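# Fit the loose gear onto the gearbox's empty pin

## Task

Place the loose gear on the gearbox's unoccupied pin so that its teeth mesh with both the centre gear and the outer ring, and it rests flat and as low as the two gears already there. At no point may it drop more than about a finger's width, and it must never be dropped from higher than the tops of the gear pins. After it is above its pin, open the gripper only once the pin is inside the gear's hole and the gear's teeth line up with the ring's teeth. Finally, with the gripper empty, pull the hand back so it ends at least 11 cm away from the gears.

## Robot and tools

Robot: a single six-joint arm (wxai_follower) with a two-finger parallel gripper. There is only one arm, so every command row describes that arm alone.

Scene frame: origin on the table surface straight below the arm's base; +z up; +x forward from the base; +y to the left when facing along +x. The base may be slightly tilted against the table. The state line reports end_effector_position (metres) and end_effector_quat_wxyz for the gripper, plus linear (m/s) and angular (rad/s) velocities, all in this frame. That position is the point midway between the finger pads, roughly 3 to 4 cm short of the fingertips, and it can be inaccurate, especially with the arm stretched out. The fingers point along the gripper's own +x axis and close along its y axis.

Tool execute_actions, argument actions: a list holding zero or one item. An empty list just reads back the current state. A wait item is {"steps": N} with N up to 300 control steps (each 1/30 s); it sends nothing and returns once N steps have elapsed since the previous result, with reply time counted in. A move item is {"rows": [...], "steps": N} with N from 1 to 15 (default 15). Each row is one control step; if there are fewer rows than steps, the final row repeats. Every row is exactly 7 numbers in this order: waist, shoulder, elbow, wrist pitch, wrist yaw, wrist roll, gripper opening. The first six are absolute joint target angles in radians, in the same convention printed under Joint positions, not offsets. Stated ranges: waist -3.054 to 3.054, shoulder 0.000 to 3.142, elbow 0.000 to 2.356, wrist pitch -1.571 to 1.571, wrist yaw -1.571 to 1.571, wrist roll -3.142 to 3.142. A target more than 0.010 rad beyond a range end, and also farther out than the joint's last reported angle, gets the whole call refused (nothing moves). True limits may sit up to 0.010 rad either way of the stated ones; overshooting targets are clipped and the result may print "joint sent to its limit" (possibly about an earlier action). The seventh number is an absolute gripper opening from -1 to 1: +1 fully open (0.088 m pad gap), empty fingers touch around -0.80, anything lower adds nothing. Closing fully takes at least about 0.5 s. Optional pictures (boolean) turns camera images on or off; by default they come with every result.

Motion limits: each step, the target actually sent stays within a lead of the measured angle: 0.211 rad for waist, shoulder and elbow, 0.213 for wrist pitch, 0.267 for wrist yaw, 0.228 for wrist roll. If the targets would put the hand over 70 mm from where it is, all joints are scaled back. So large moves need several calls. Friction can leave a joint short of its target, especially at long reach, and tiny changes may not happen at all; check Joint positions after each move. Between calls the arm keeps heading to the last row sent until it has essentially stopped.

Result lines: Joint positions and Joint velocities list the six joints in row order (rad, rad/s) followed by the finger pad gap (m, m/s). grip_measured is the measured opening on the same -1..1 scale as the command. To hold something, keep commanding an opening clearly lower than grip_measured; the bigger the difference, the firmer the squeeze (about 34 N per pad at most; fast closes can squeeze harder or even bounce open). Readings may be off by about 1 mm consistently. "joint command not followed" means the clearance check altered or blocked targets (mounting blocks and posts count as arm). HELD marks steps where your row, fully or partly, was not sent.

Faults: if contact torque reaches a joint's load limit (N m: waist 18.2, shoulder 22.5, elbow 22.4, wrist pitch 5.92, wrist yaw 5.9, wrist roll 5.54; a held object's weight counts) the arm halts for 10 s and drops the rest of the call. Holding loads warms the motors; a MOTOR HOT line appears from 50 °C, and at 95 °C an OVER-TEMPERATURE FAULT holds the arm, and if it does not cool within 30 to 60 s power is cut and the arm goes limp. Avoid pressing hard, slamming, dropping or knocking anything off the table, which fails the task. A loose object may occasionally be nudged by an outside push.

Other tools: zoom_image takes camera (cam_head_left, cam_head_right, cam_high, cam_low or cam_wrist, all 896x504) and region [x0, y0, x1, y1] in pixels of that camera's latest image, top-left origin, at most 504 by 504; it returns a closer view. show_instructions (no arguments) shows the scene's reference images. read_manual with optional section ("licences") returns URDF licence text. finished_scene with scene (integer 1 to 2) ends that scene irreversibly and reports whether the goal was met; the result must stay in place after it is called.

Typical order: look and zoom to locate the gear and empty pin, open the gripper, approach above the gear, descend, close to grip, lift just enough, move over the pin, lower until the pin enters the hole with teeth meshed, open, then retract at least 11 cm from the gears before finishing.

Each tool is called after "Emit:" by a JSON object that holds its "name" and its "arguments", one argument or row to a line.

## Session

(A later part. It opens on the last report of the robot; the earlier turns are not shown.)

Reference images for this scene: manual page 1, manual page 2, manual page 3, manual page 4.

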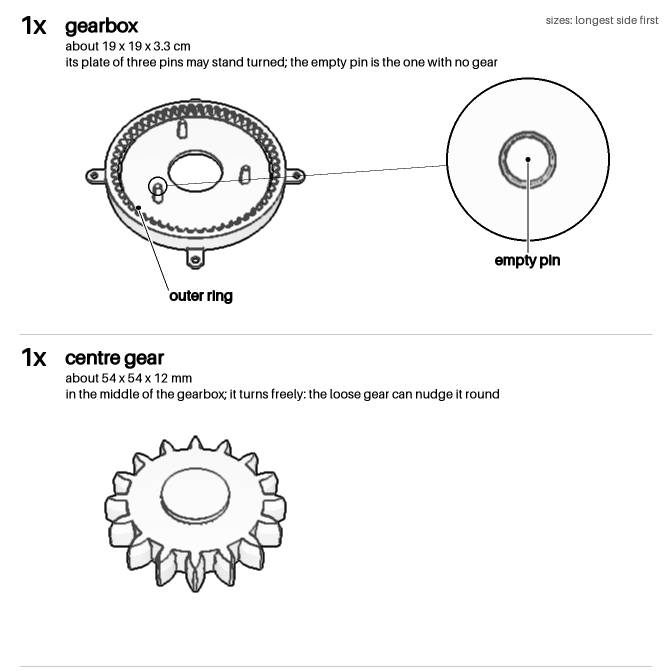

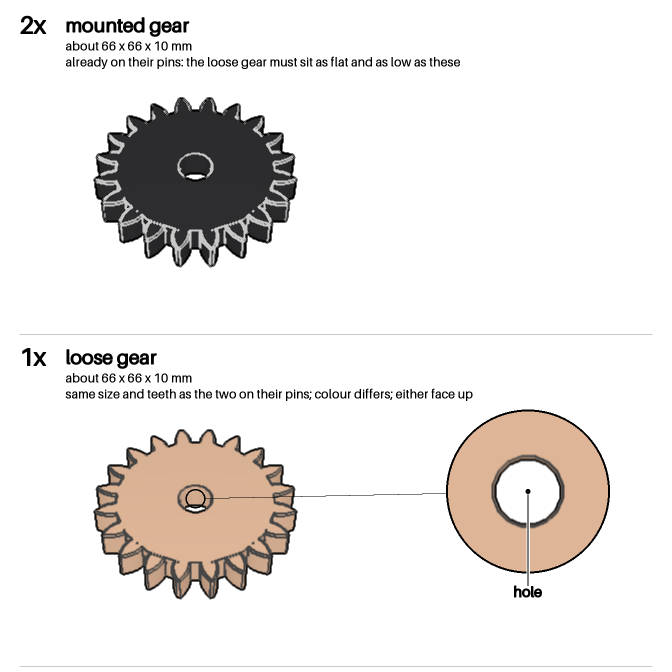

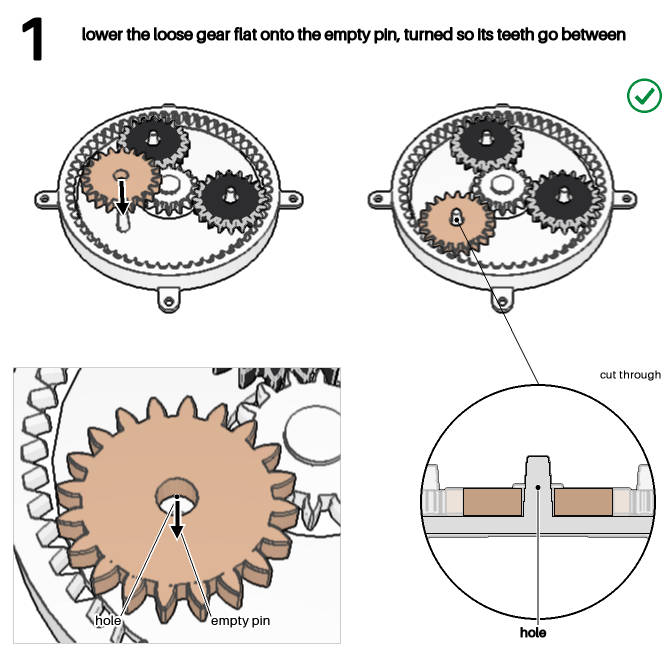

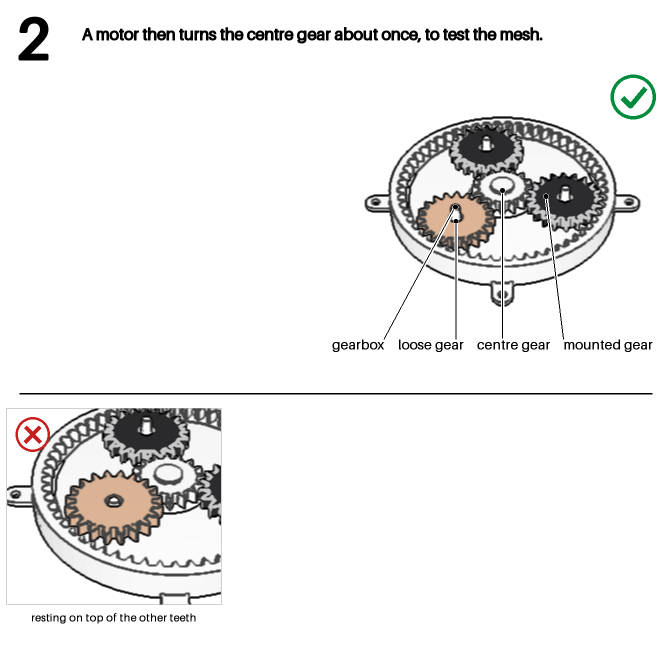

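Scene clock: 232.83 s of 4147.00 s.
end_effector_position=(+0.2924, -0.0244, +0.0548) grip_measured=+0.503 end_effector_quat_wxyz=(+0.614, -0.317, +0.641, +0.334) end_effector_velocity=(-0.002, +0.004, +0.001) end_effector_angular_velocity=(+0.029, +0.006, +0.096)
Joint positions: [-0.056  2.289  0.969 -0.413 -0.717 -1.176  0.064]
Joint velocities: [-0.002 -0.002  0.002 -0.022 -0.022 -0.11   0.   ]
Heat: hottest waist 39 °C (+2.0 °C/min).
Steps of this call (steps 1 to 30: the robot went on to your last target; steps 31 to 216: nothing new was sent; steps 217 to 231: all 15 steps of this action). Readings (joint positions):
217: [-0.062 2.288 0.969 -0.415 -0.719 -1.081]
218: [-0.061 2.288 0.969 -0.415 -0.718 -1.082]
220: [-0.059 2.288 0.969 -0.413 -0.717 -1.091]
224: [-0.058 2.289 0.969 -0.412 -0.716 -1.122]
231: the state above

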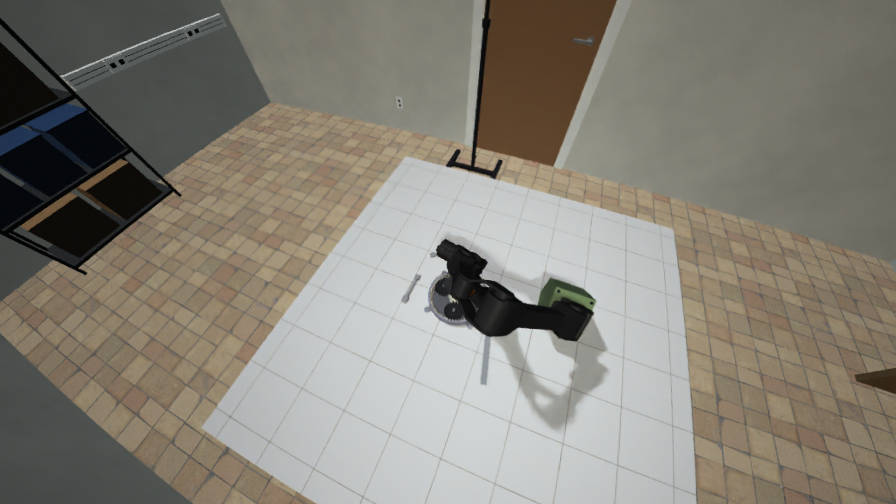

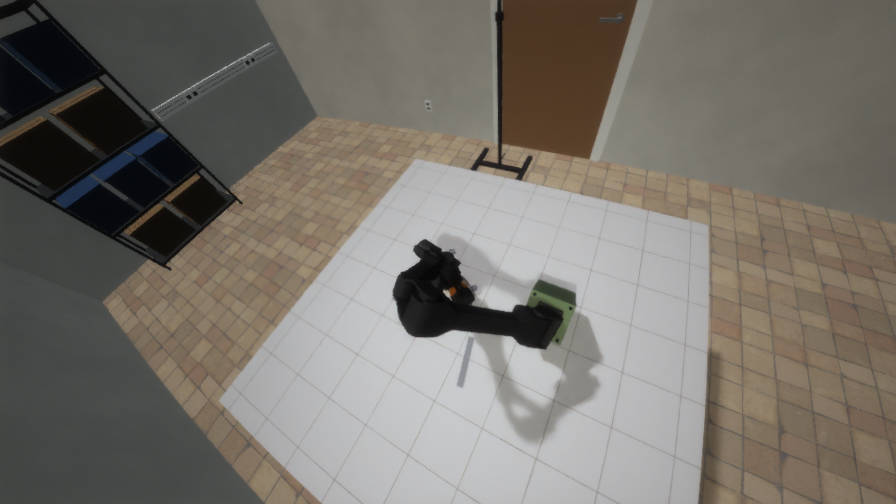

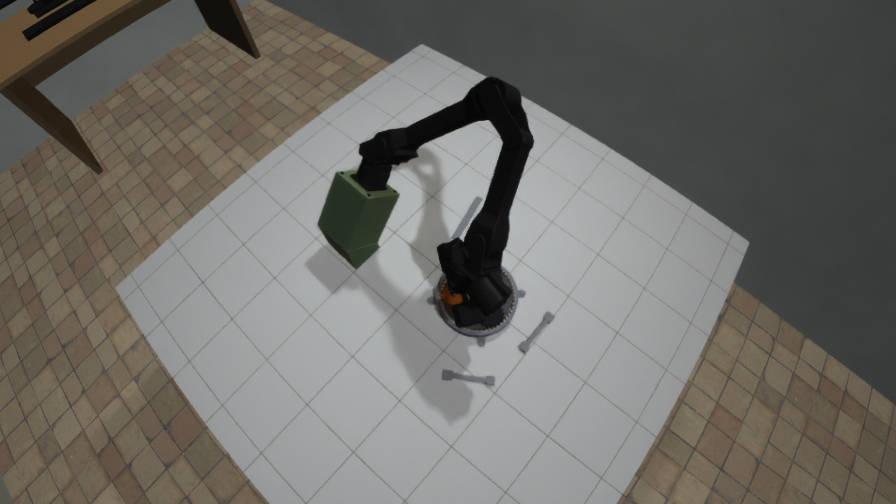

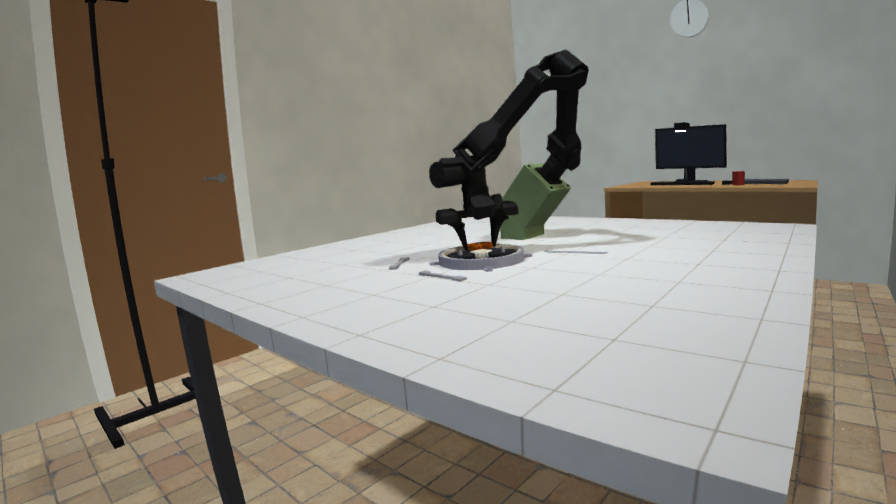

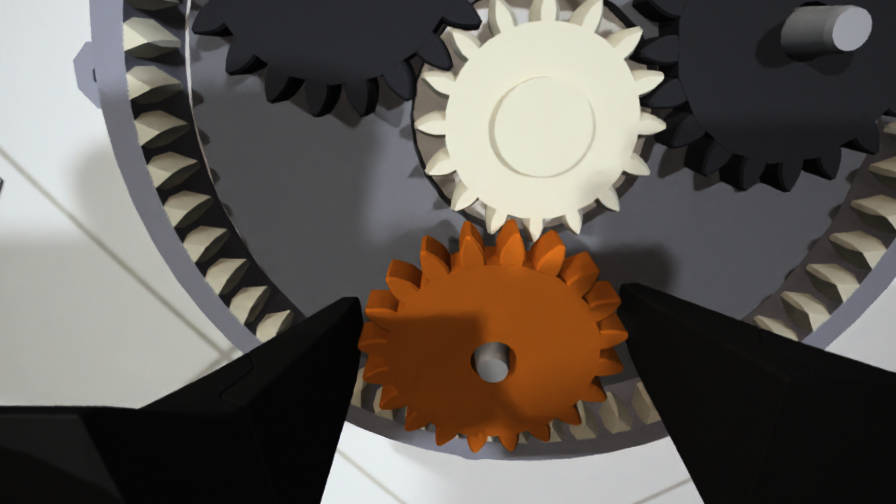

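Emit:
{"name": "execute_actions", "arguments": {
  "actions": [
    {"rows":[[-0.052,2.3,0.971,-0.405,-0.72,-1.19,0.3],[-0.05,2.303,0.97,-0.401,-0.72,-1.18,0.3],[-0.048,2.306,0.969,-0.397,-0.72,-1.17,0.3],[-0.046,2.309,0.968,-0.393,-0.72,-1.16,0.3],[-0.044,2.312,0.967,-0.389,-0.72,-1.16,0.3],[-0.044,2.312,0.967,-0.389,-0.72,-1.17,0.3],[-0.044,2.312,0.967,-0.389,-0.72,-1.18,0.3],[-0.044,2.312,0.967,-0.389,-0.72,-1.19,0.3],[-0.044,2.312,0.967,-0.389,-0.72,-1.2,0.3],[-0.044,2.312,0.967,-0.389,-0.72,-1.21,0.3],[-0.044,2.312,0.967,-0.389,-0.72,-1.22,0.3]],"steps":15}
  ]
}}

Emit:
{"name": "zoom_image", "arguments": {
  "camera": "cam_low",
  "region": [440,220,520,275]
}}

Scene clock: 237.53 s of 4147.00 s.
end_effector_position=(+0.2911, -0.0234, +0.0500) grip_measured=+0.502 end_effector_quat_wxyz=(+0.607, -0.325, +0.636, +0.349) end_effector_velocity=(-0.003, +0.004, -0.001) end_effector_angular_velocity=(+0.027, +0.005, +0.073)
Joint positions: [-0.046  2.3    0.967 -0.399 -0.723 -1.204  0.064]
Joint velocities: [ 0.002 -0.002 -0.007 -0.007 -0.022 -0.081 -0.   ]
Heat: hottest waist 39 °C (+1.0 °C/min).
Steps of this call (steps 1 to 30: the robot went on to your last target; steps 31 to 126: nothing new was sent; steps 127 to 141: all 15 steps of this action). Readings (joint positions):
127: [-0.055 2.290 0.969 -0.413 -0.719 -1.190]
128: [-0.055 2.290 0.969 -0.413 -0.719 -1.190]
130: [-0.054 2.292 0.969 -0.410 -0.719 -1.182]
134: [-0.048 2.300 0.969 -0.399 -0.720 -1.172]
141: the state above

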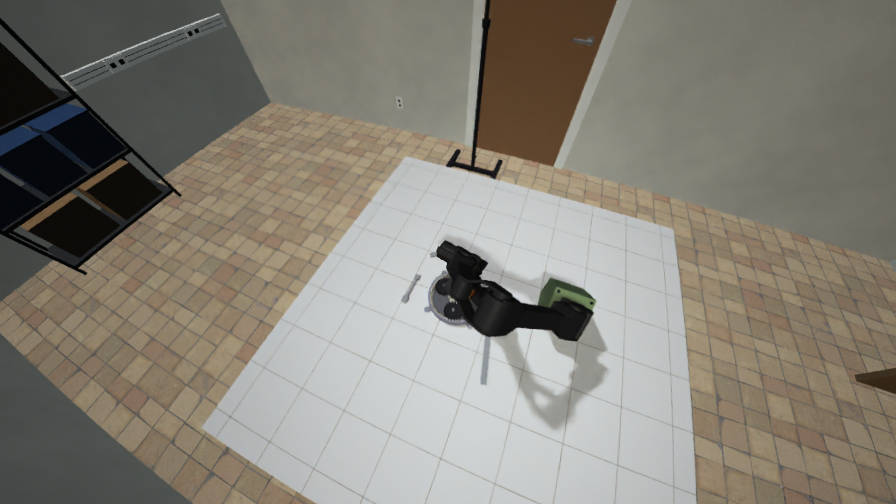

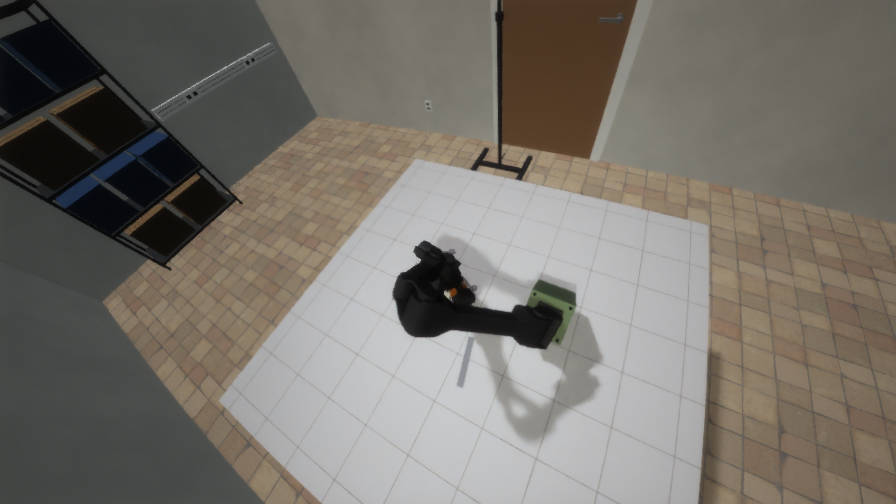

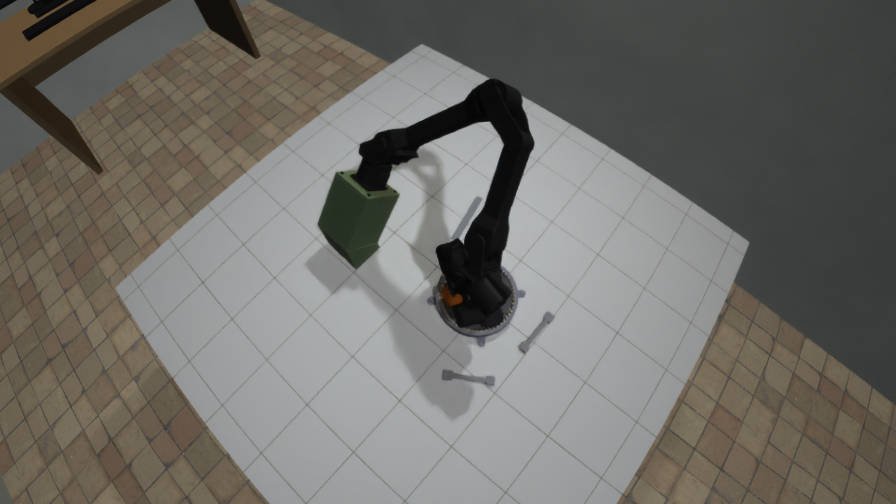

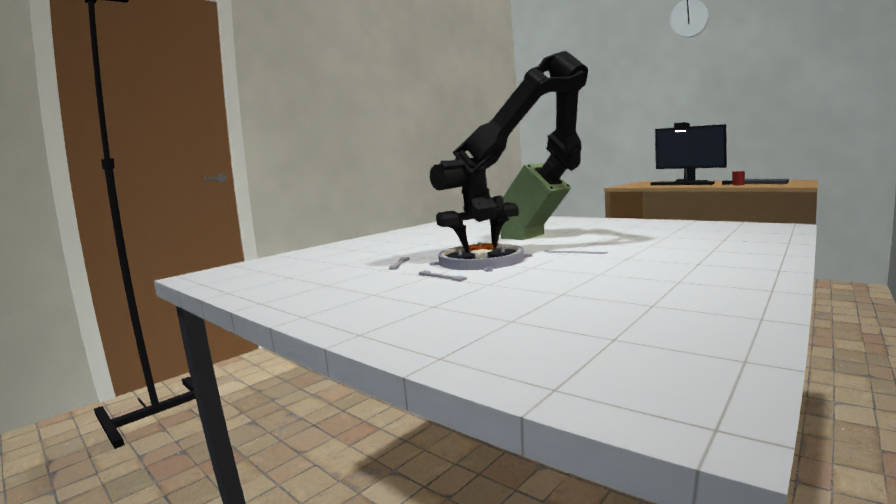

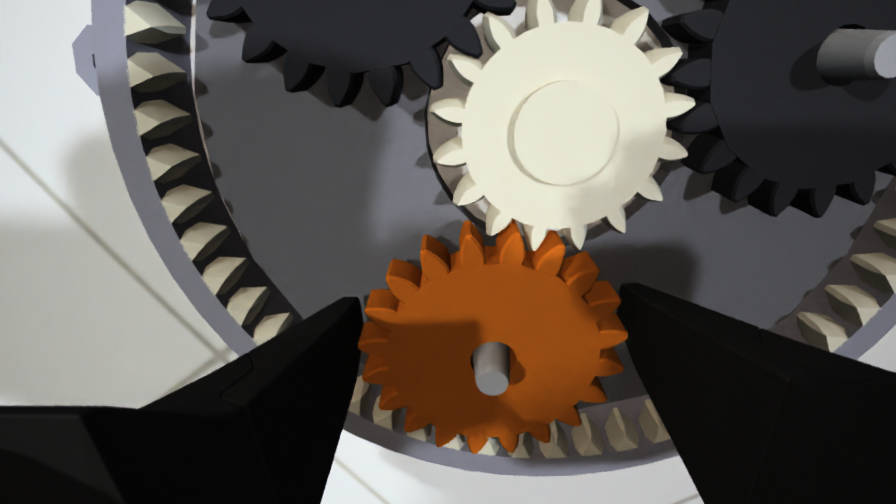

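Region (440, 220, 520, 275) of cam_low's 896x504 image, scaled by 6.300, with more detail than that image has; it fills the top 346 rows of this view, and the rest is white.

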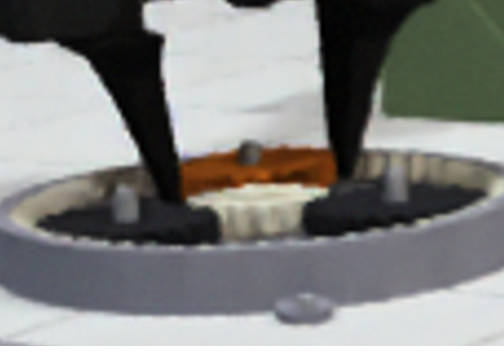

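Going down, meshing. Continue.

Emit:
{"name": "execute_actions", "arguments": {
  "actions": [
    {"rows":[[-0.042,2.314,0.966,-0.387,-0.722,-1.205,0.3],[-0.04,2.317,0.965,-0.383,-0.722,-1.205,0.3],[-0.038,2.32,0.964,-0.379,-0.722,-1.205,0.3],[-0.036,2.323,0.963,-0.375,-0.722,-1.2,0.3],[-0.034,2.326,0.962,-0.371,-0.722,-1.2,0.3],[-0.032,2.329,0.962,-0.367,-0.722,-1.2,0.3]],"steps":15}
  ]
}}

Emit:
{"name": "zoom_image", "arguments": {
  "camera": "cam_low",
  "region": [440,220,520,275]
}}

Scene clock: 240.87 s of 4147.00 s.
end_effector_position=(+0.2903, -0.0237, +0.0475) grip_measured=+0.504 end_effector_quat_wxyz=(+0.607, -0.326, +0.634, +0.350) end_effector_velocity=(+0.000, -0.000, -0.000) end_effector_angular_velocity=(+0.007, -0.005, +0.007)
Joint positions: [-0.042  2.305  0.961 -0.384 -0.725 -1.203  0.064]
Joint velocities: [-0.002  0.002 -0.002  0.007 -0.007 -0.007  0.   ]
Heat: hottest waist 39 °C (+1.0 °C/min).
Steps of this call (steps 1 to 15: the robot went on to your last target; steps 16 to 85: nothing new was sent; steps 86 to 100: all 15 steps of this action). Readings (joint positions):
86: [-0.043 2.301 0.967 -0.397 -0.723 -1.213]
87: [-0.043 2.302 0.967 -0.397 -0.723 -1.213]
89: [-0.042 2.304 0.966 -0.392 -0.725 -1.209]
93: [-0.042 2.305 0.963 -0.387 -0.725 -1.206]
100: the state above

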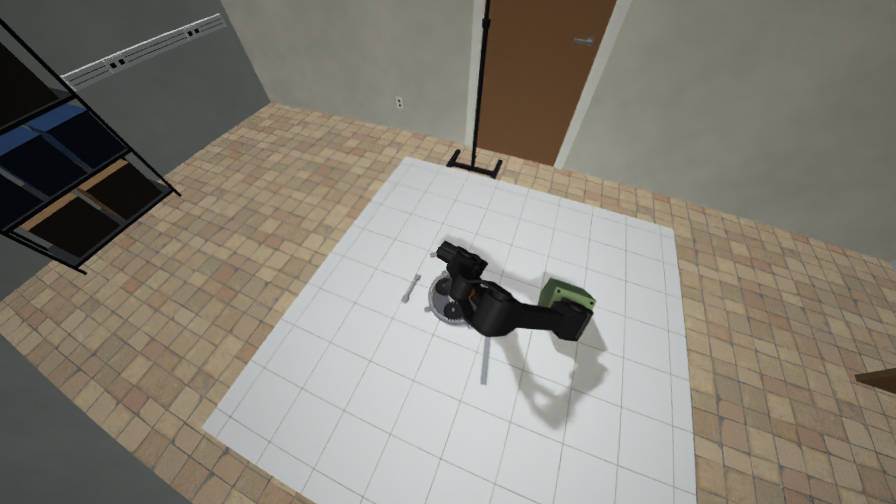

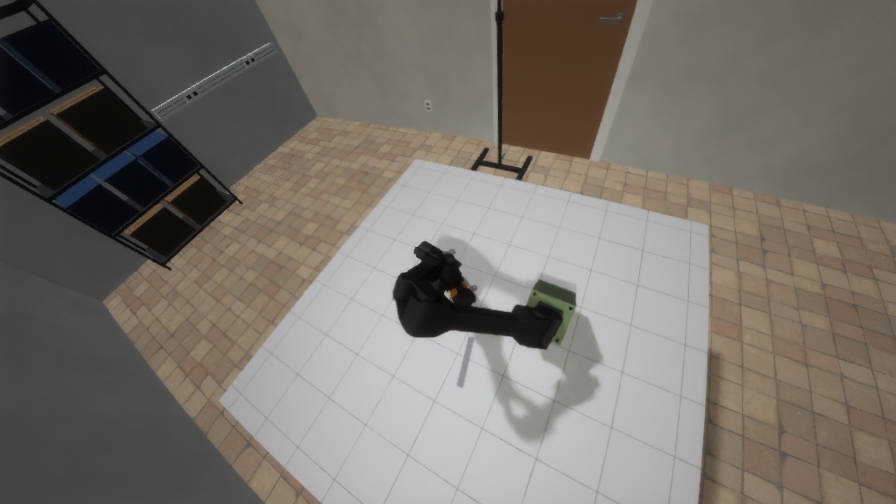

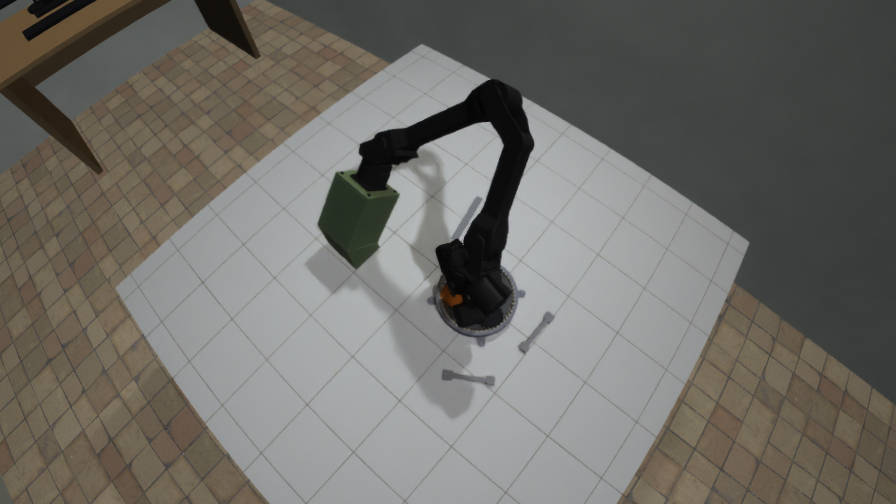

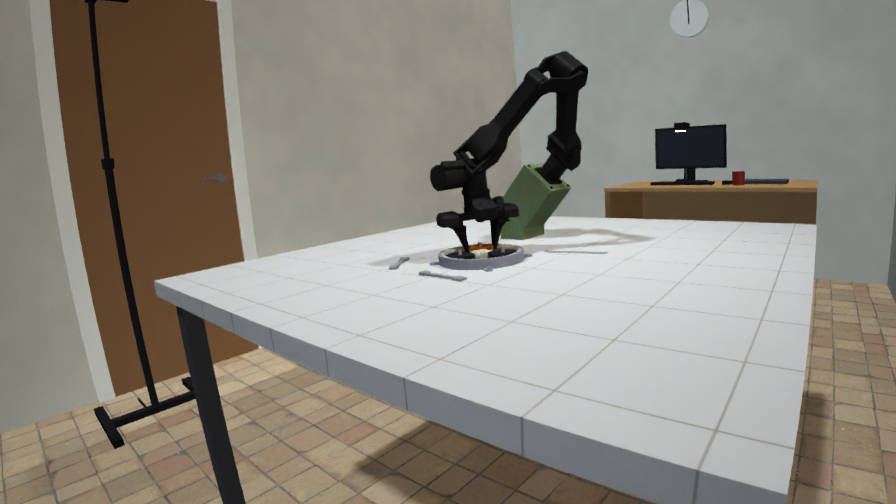

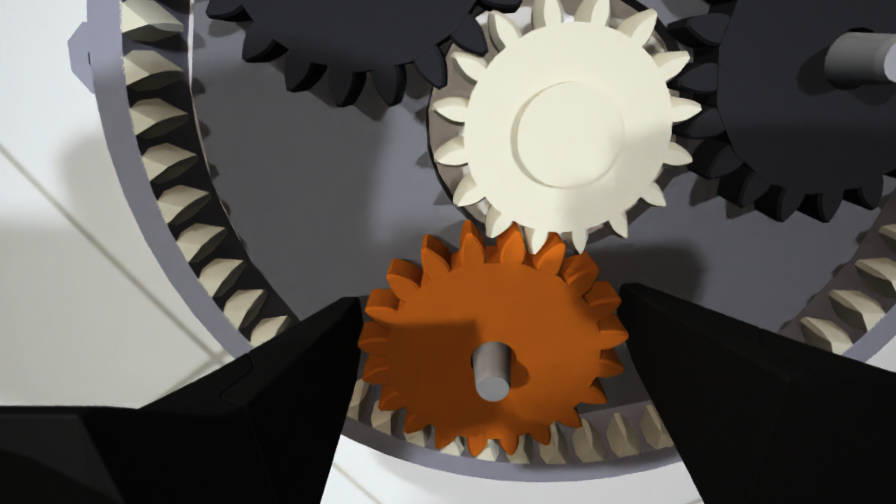

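Region (440, 220, 520, 275) of cam_low's 896x504 image, scaled by 6.300, with more detail than that image has; it fills the top 346 rows of this view, and the rest is white.

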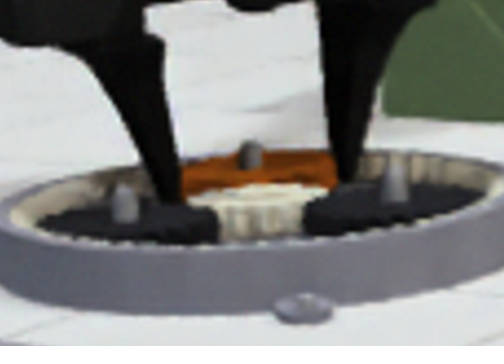

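Emit:
{"name": "execute_actions", "arguments": {
  "actions": [
    {"rows":[[-0.042,2.307,0.962,-0.384,-0.724,-1.203,0.45],[-0.042,2.307,0.962,-0.384,-0.724,-1.203,0.5],[-0.042,2.307,0.962,-0.384,-0.724,-1.203,0.53],[-0.042,2.307,0.962,-0.384,-0.724,-1.203,0.56],[-0.042,2.307,0.962,-0.384,-0.724,-1.203,0.6],[-0.042,2.307,0.962,-0.384,-0.724,-1.203,0.62]],"steps":15}
  ]
}}

Emit:
{"name": "zoom_image", "arguments": {
  "camera": "cam_low",
  "region": [440,220,520,275]
}}

Scene clock: 246.27 s of 4147.00 s.
end_effector_position=(+0.2885, -0.0225, +0.0479) grip_measured=+0.608 end_effector_quat_wxyz=(+0.608, -0.320, +0.636, +0.352) end_effector_velocity=(+0.001, +0.005, +0.003) end_effector_angular_velocity=(+0.022, -0.009, +0.020)
Joint positions: [-0.043  2.305  0.96  -0.394 -0.733 -1.204  0.069]
Joint velocities: [-0.002 -0.012 -0.002 -0.007 -0.022 -0.022  0.003]
Heat: hottest waist 39 °C (+1.0 °C/min).
Steps of this call (steps 1 to 15: the robot went on to your last target; steps 16 to 147: nothing new was sent; steps 148 to 162: all 15 steps of this action). Readings (joint positions):
148: [-0.043 2.306 0.960 -0.381 -0.728 -1.202]
149: [-0.043 2.306 0.960 -0.381 -0.728 -1.202]
151: [-0.043 2.306 0.960 -0.382 -0.728 -1.203]
155: [-0.043 2.306 0.960 -0.389 -0.731 -1.204]
162: the state above

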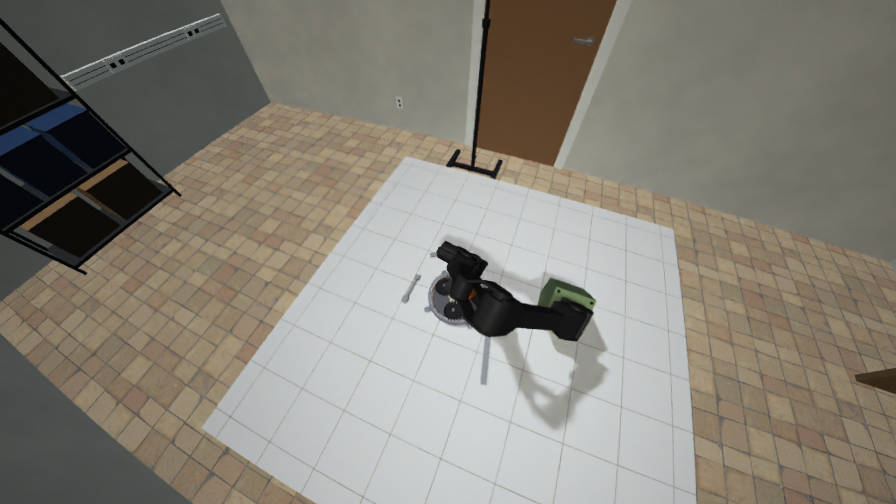

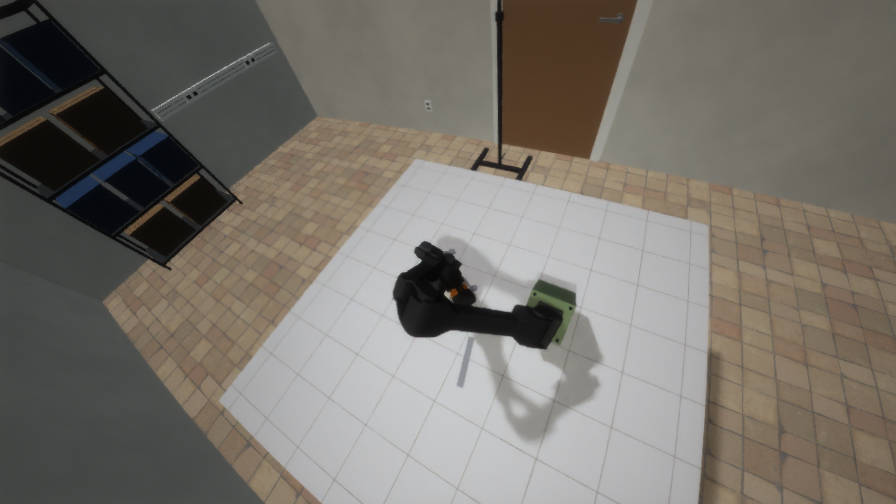

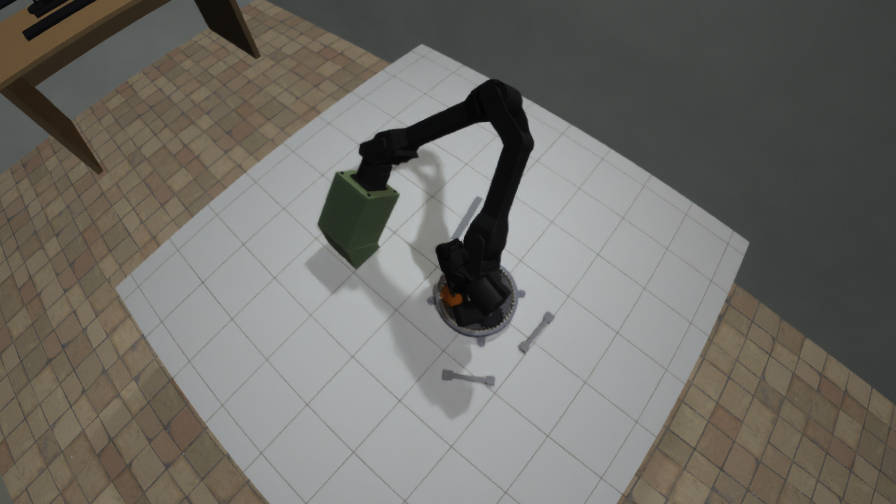

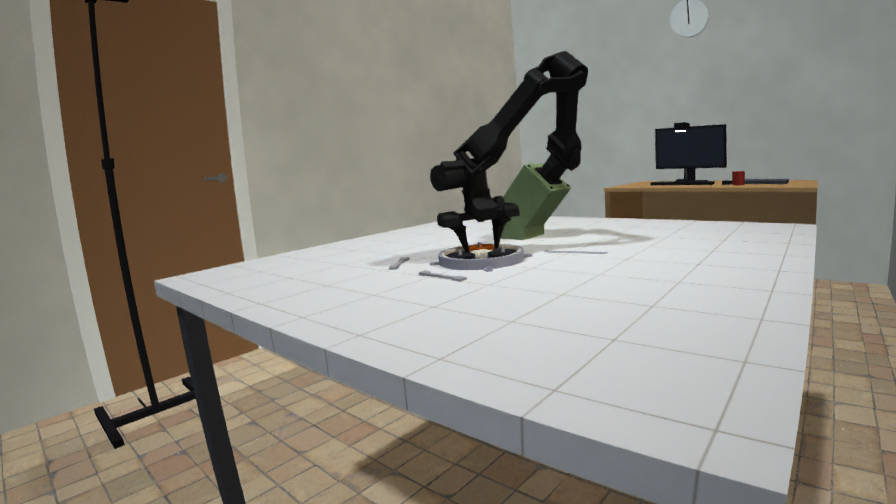

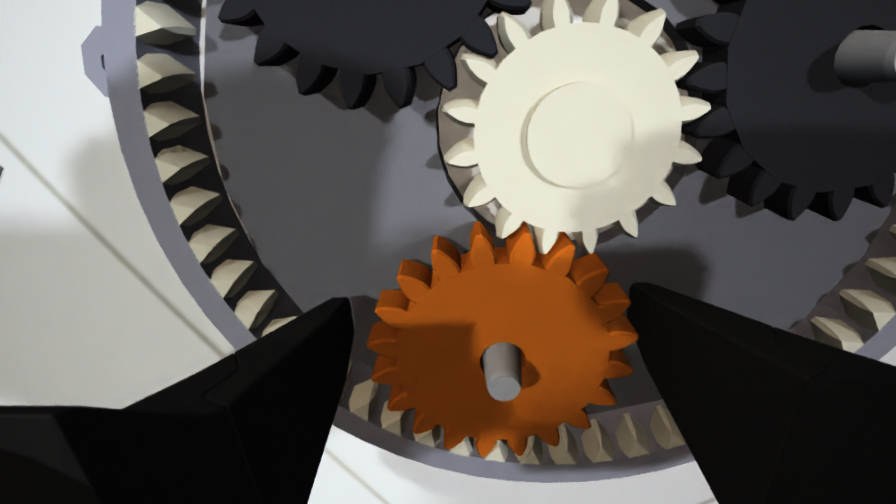

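Region (440, 220, 520, 275) of cam_low's 896x504 image, scaled by 6.300, with more detail than that image has; it fills the top 346 rows of this view, and the rest is white.

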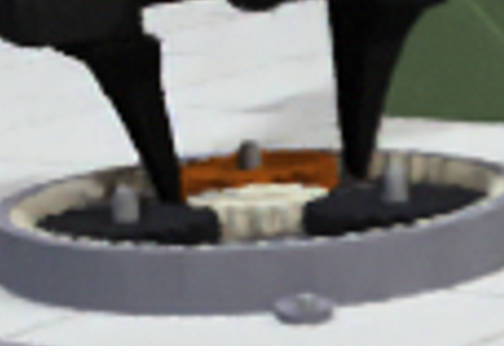

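Seems seated. Lift 3 cm.

Emit:
{"name": "execute_actions", "arguments": {
  "actions": [
    {"rows":[[-0.055,2.29,0.965,-0.42,-0.73,-1.21,0.64],[-0.07,2.275,0.97,-0.45,-0.73,-1.22,0.64],[-0.09,2.255,0.975,-0.49,-0.72,-1.23,0.64],[-0.11,2.23,0.98,-0.53,-0.72,-1.25,0.66]],"steps":15}
  ]
}}

Emit:
{"name": "zoom_image", "arguments": {
  "camera": "cam_low",
  "region": [440,220,520,275]
}}

Scene clock: 250.67 s of 4147.00 s.
end_effector_position=(+0.2860, -0.0220, +0.0749) grip_measured=+0.659 end_effector_quat_wxyz=(+0.615, -0.305, +0.643, +0.340) end_effector_velocity=(-0.005, +0.005, +0.002) end_effector_angular_velocity=(+0.013, +0.019, +0.006)
Joint positions: [-0.104  2.245  0.974 -0.525 -0.724 -1.245  0.071]
Joint velocities: [ 0.002 -0.012 -0.002 -0.037 -0.007 -0.022 -0.   ]
Heat: hottest waist 39 °C (+1.0 °C/min).
Steps of this call (steps 1 to 15: the robot went on to your last target; steps 16 to 117: nothing new was sent; steps 118 to 132: all 15 steps of this action). Readings (joint positions):
118: [-0.044 2.303 0.960 -0.395 -0.733 -1.204]
119: [-0.045 2.302 0.961 -0.401 -0.732 -1.205]
121: [-0.058 2.290 0.968 -0.438 -0.729 -1.218]
125: [-0.098 2.252 0.972 -0.503 -0.725 -1.237]
132: the state above

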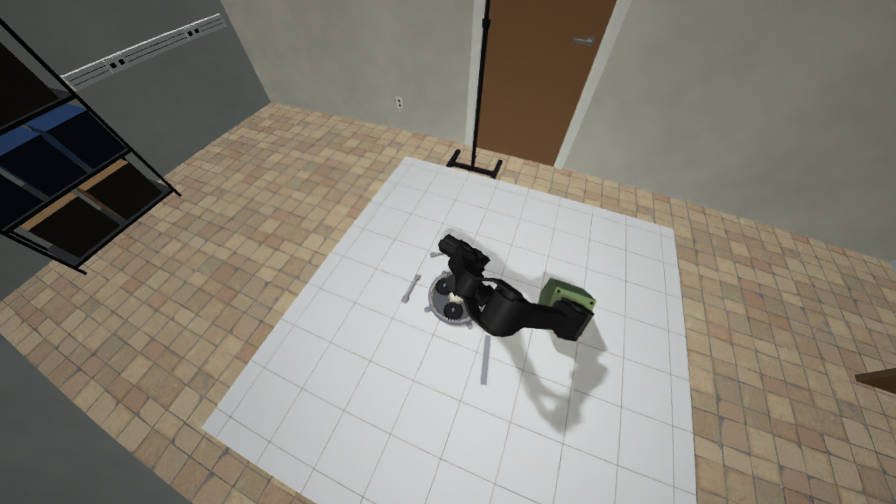

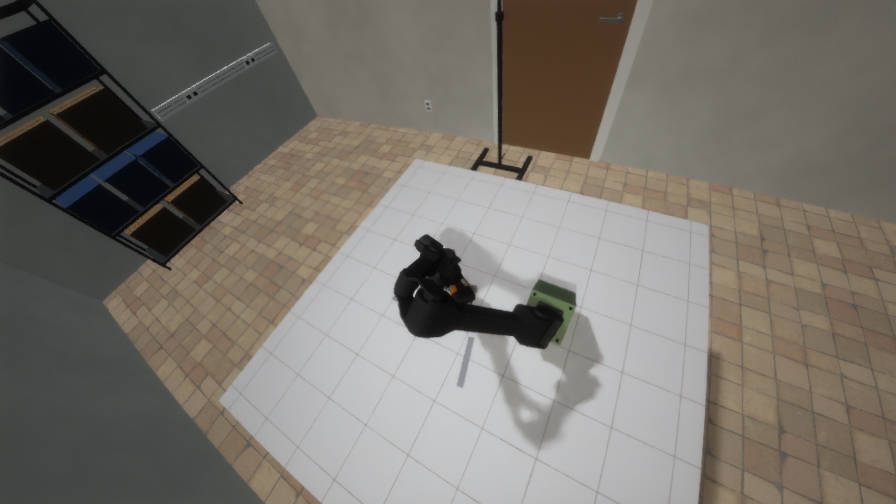

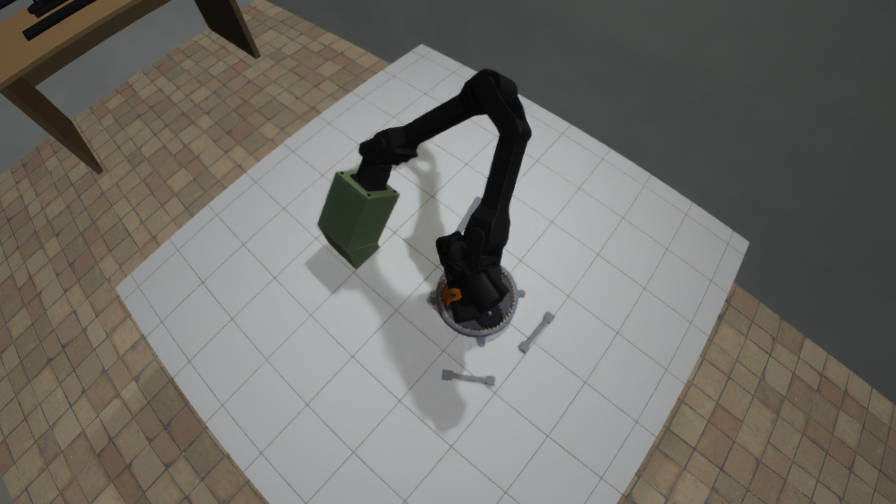

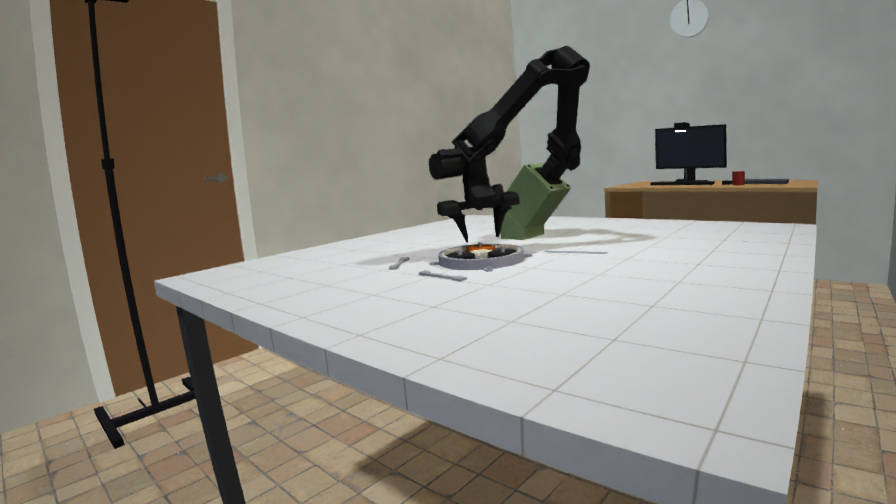

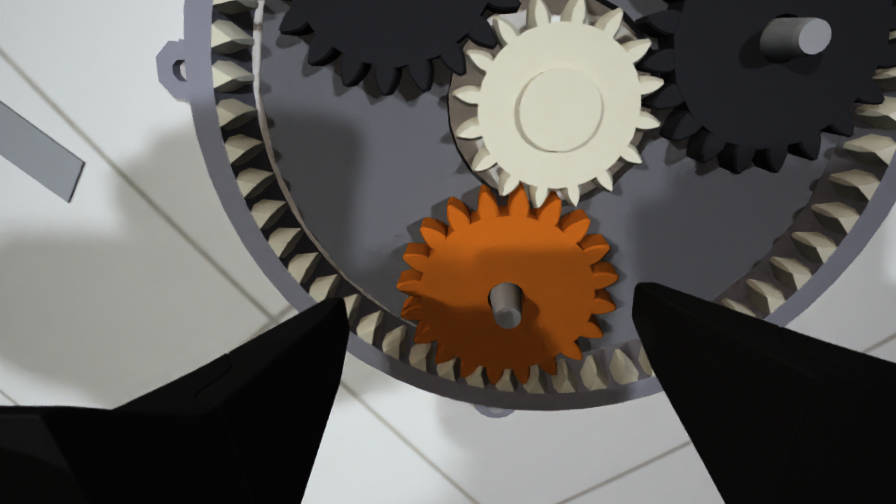

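Region (440, 220, 520, 275) of cam_low's 896x504 image, scaled by 6.300, with more detail than that image has; it fills the top 346 rows of this view, and the rest is white.

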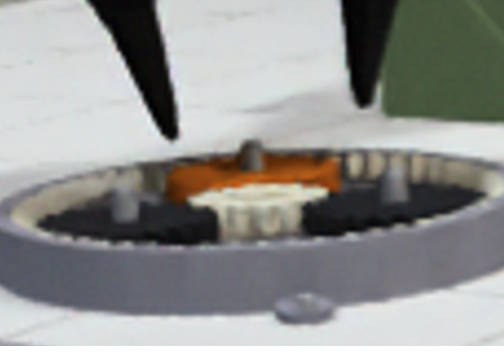

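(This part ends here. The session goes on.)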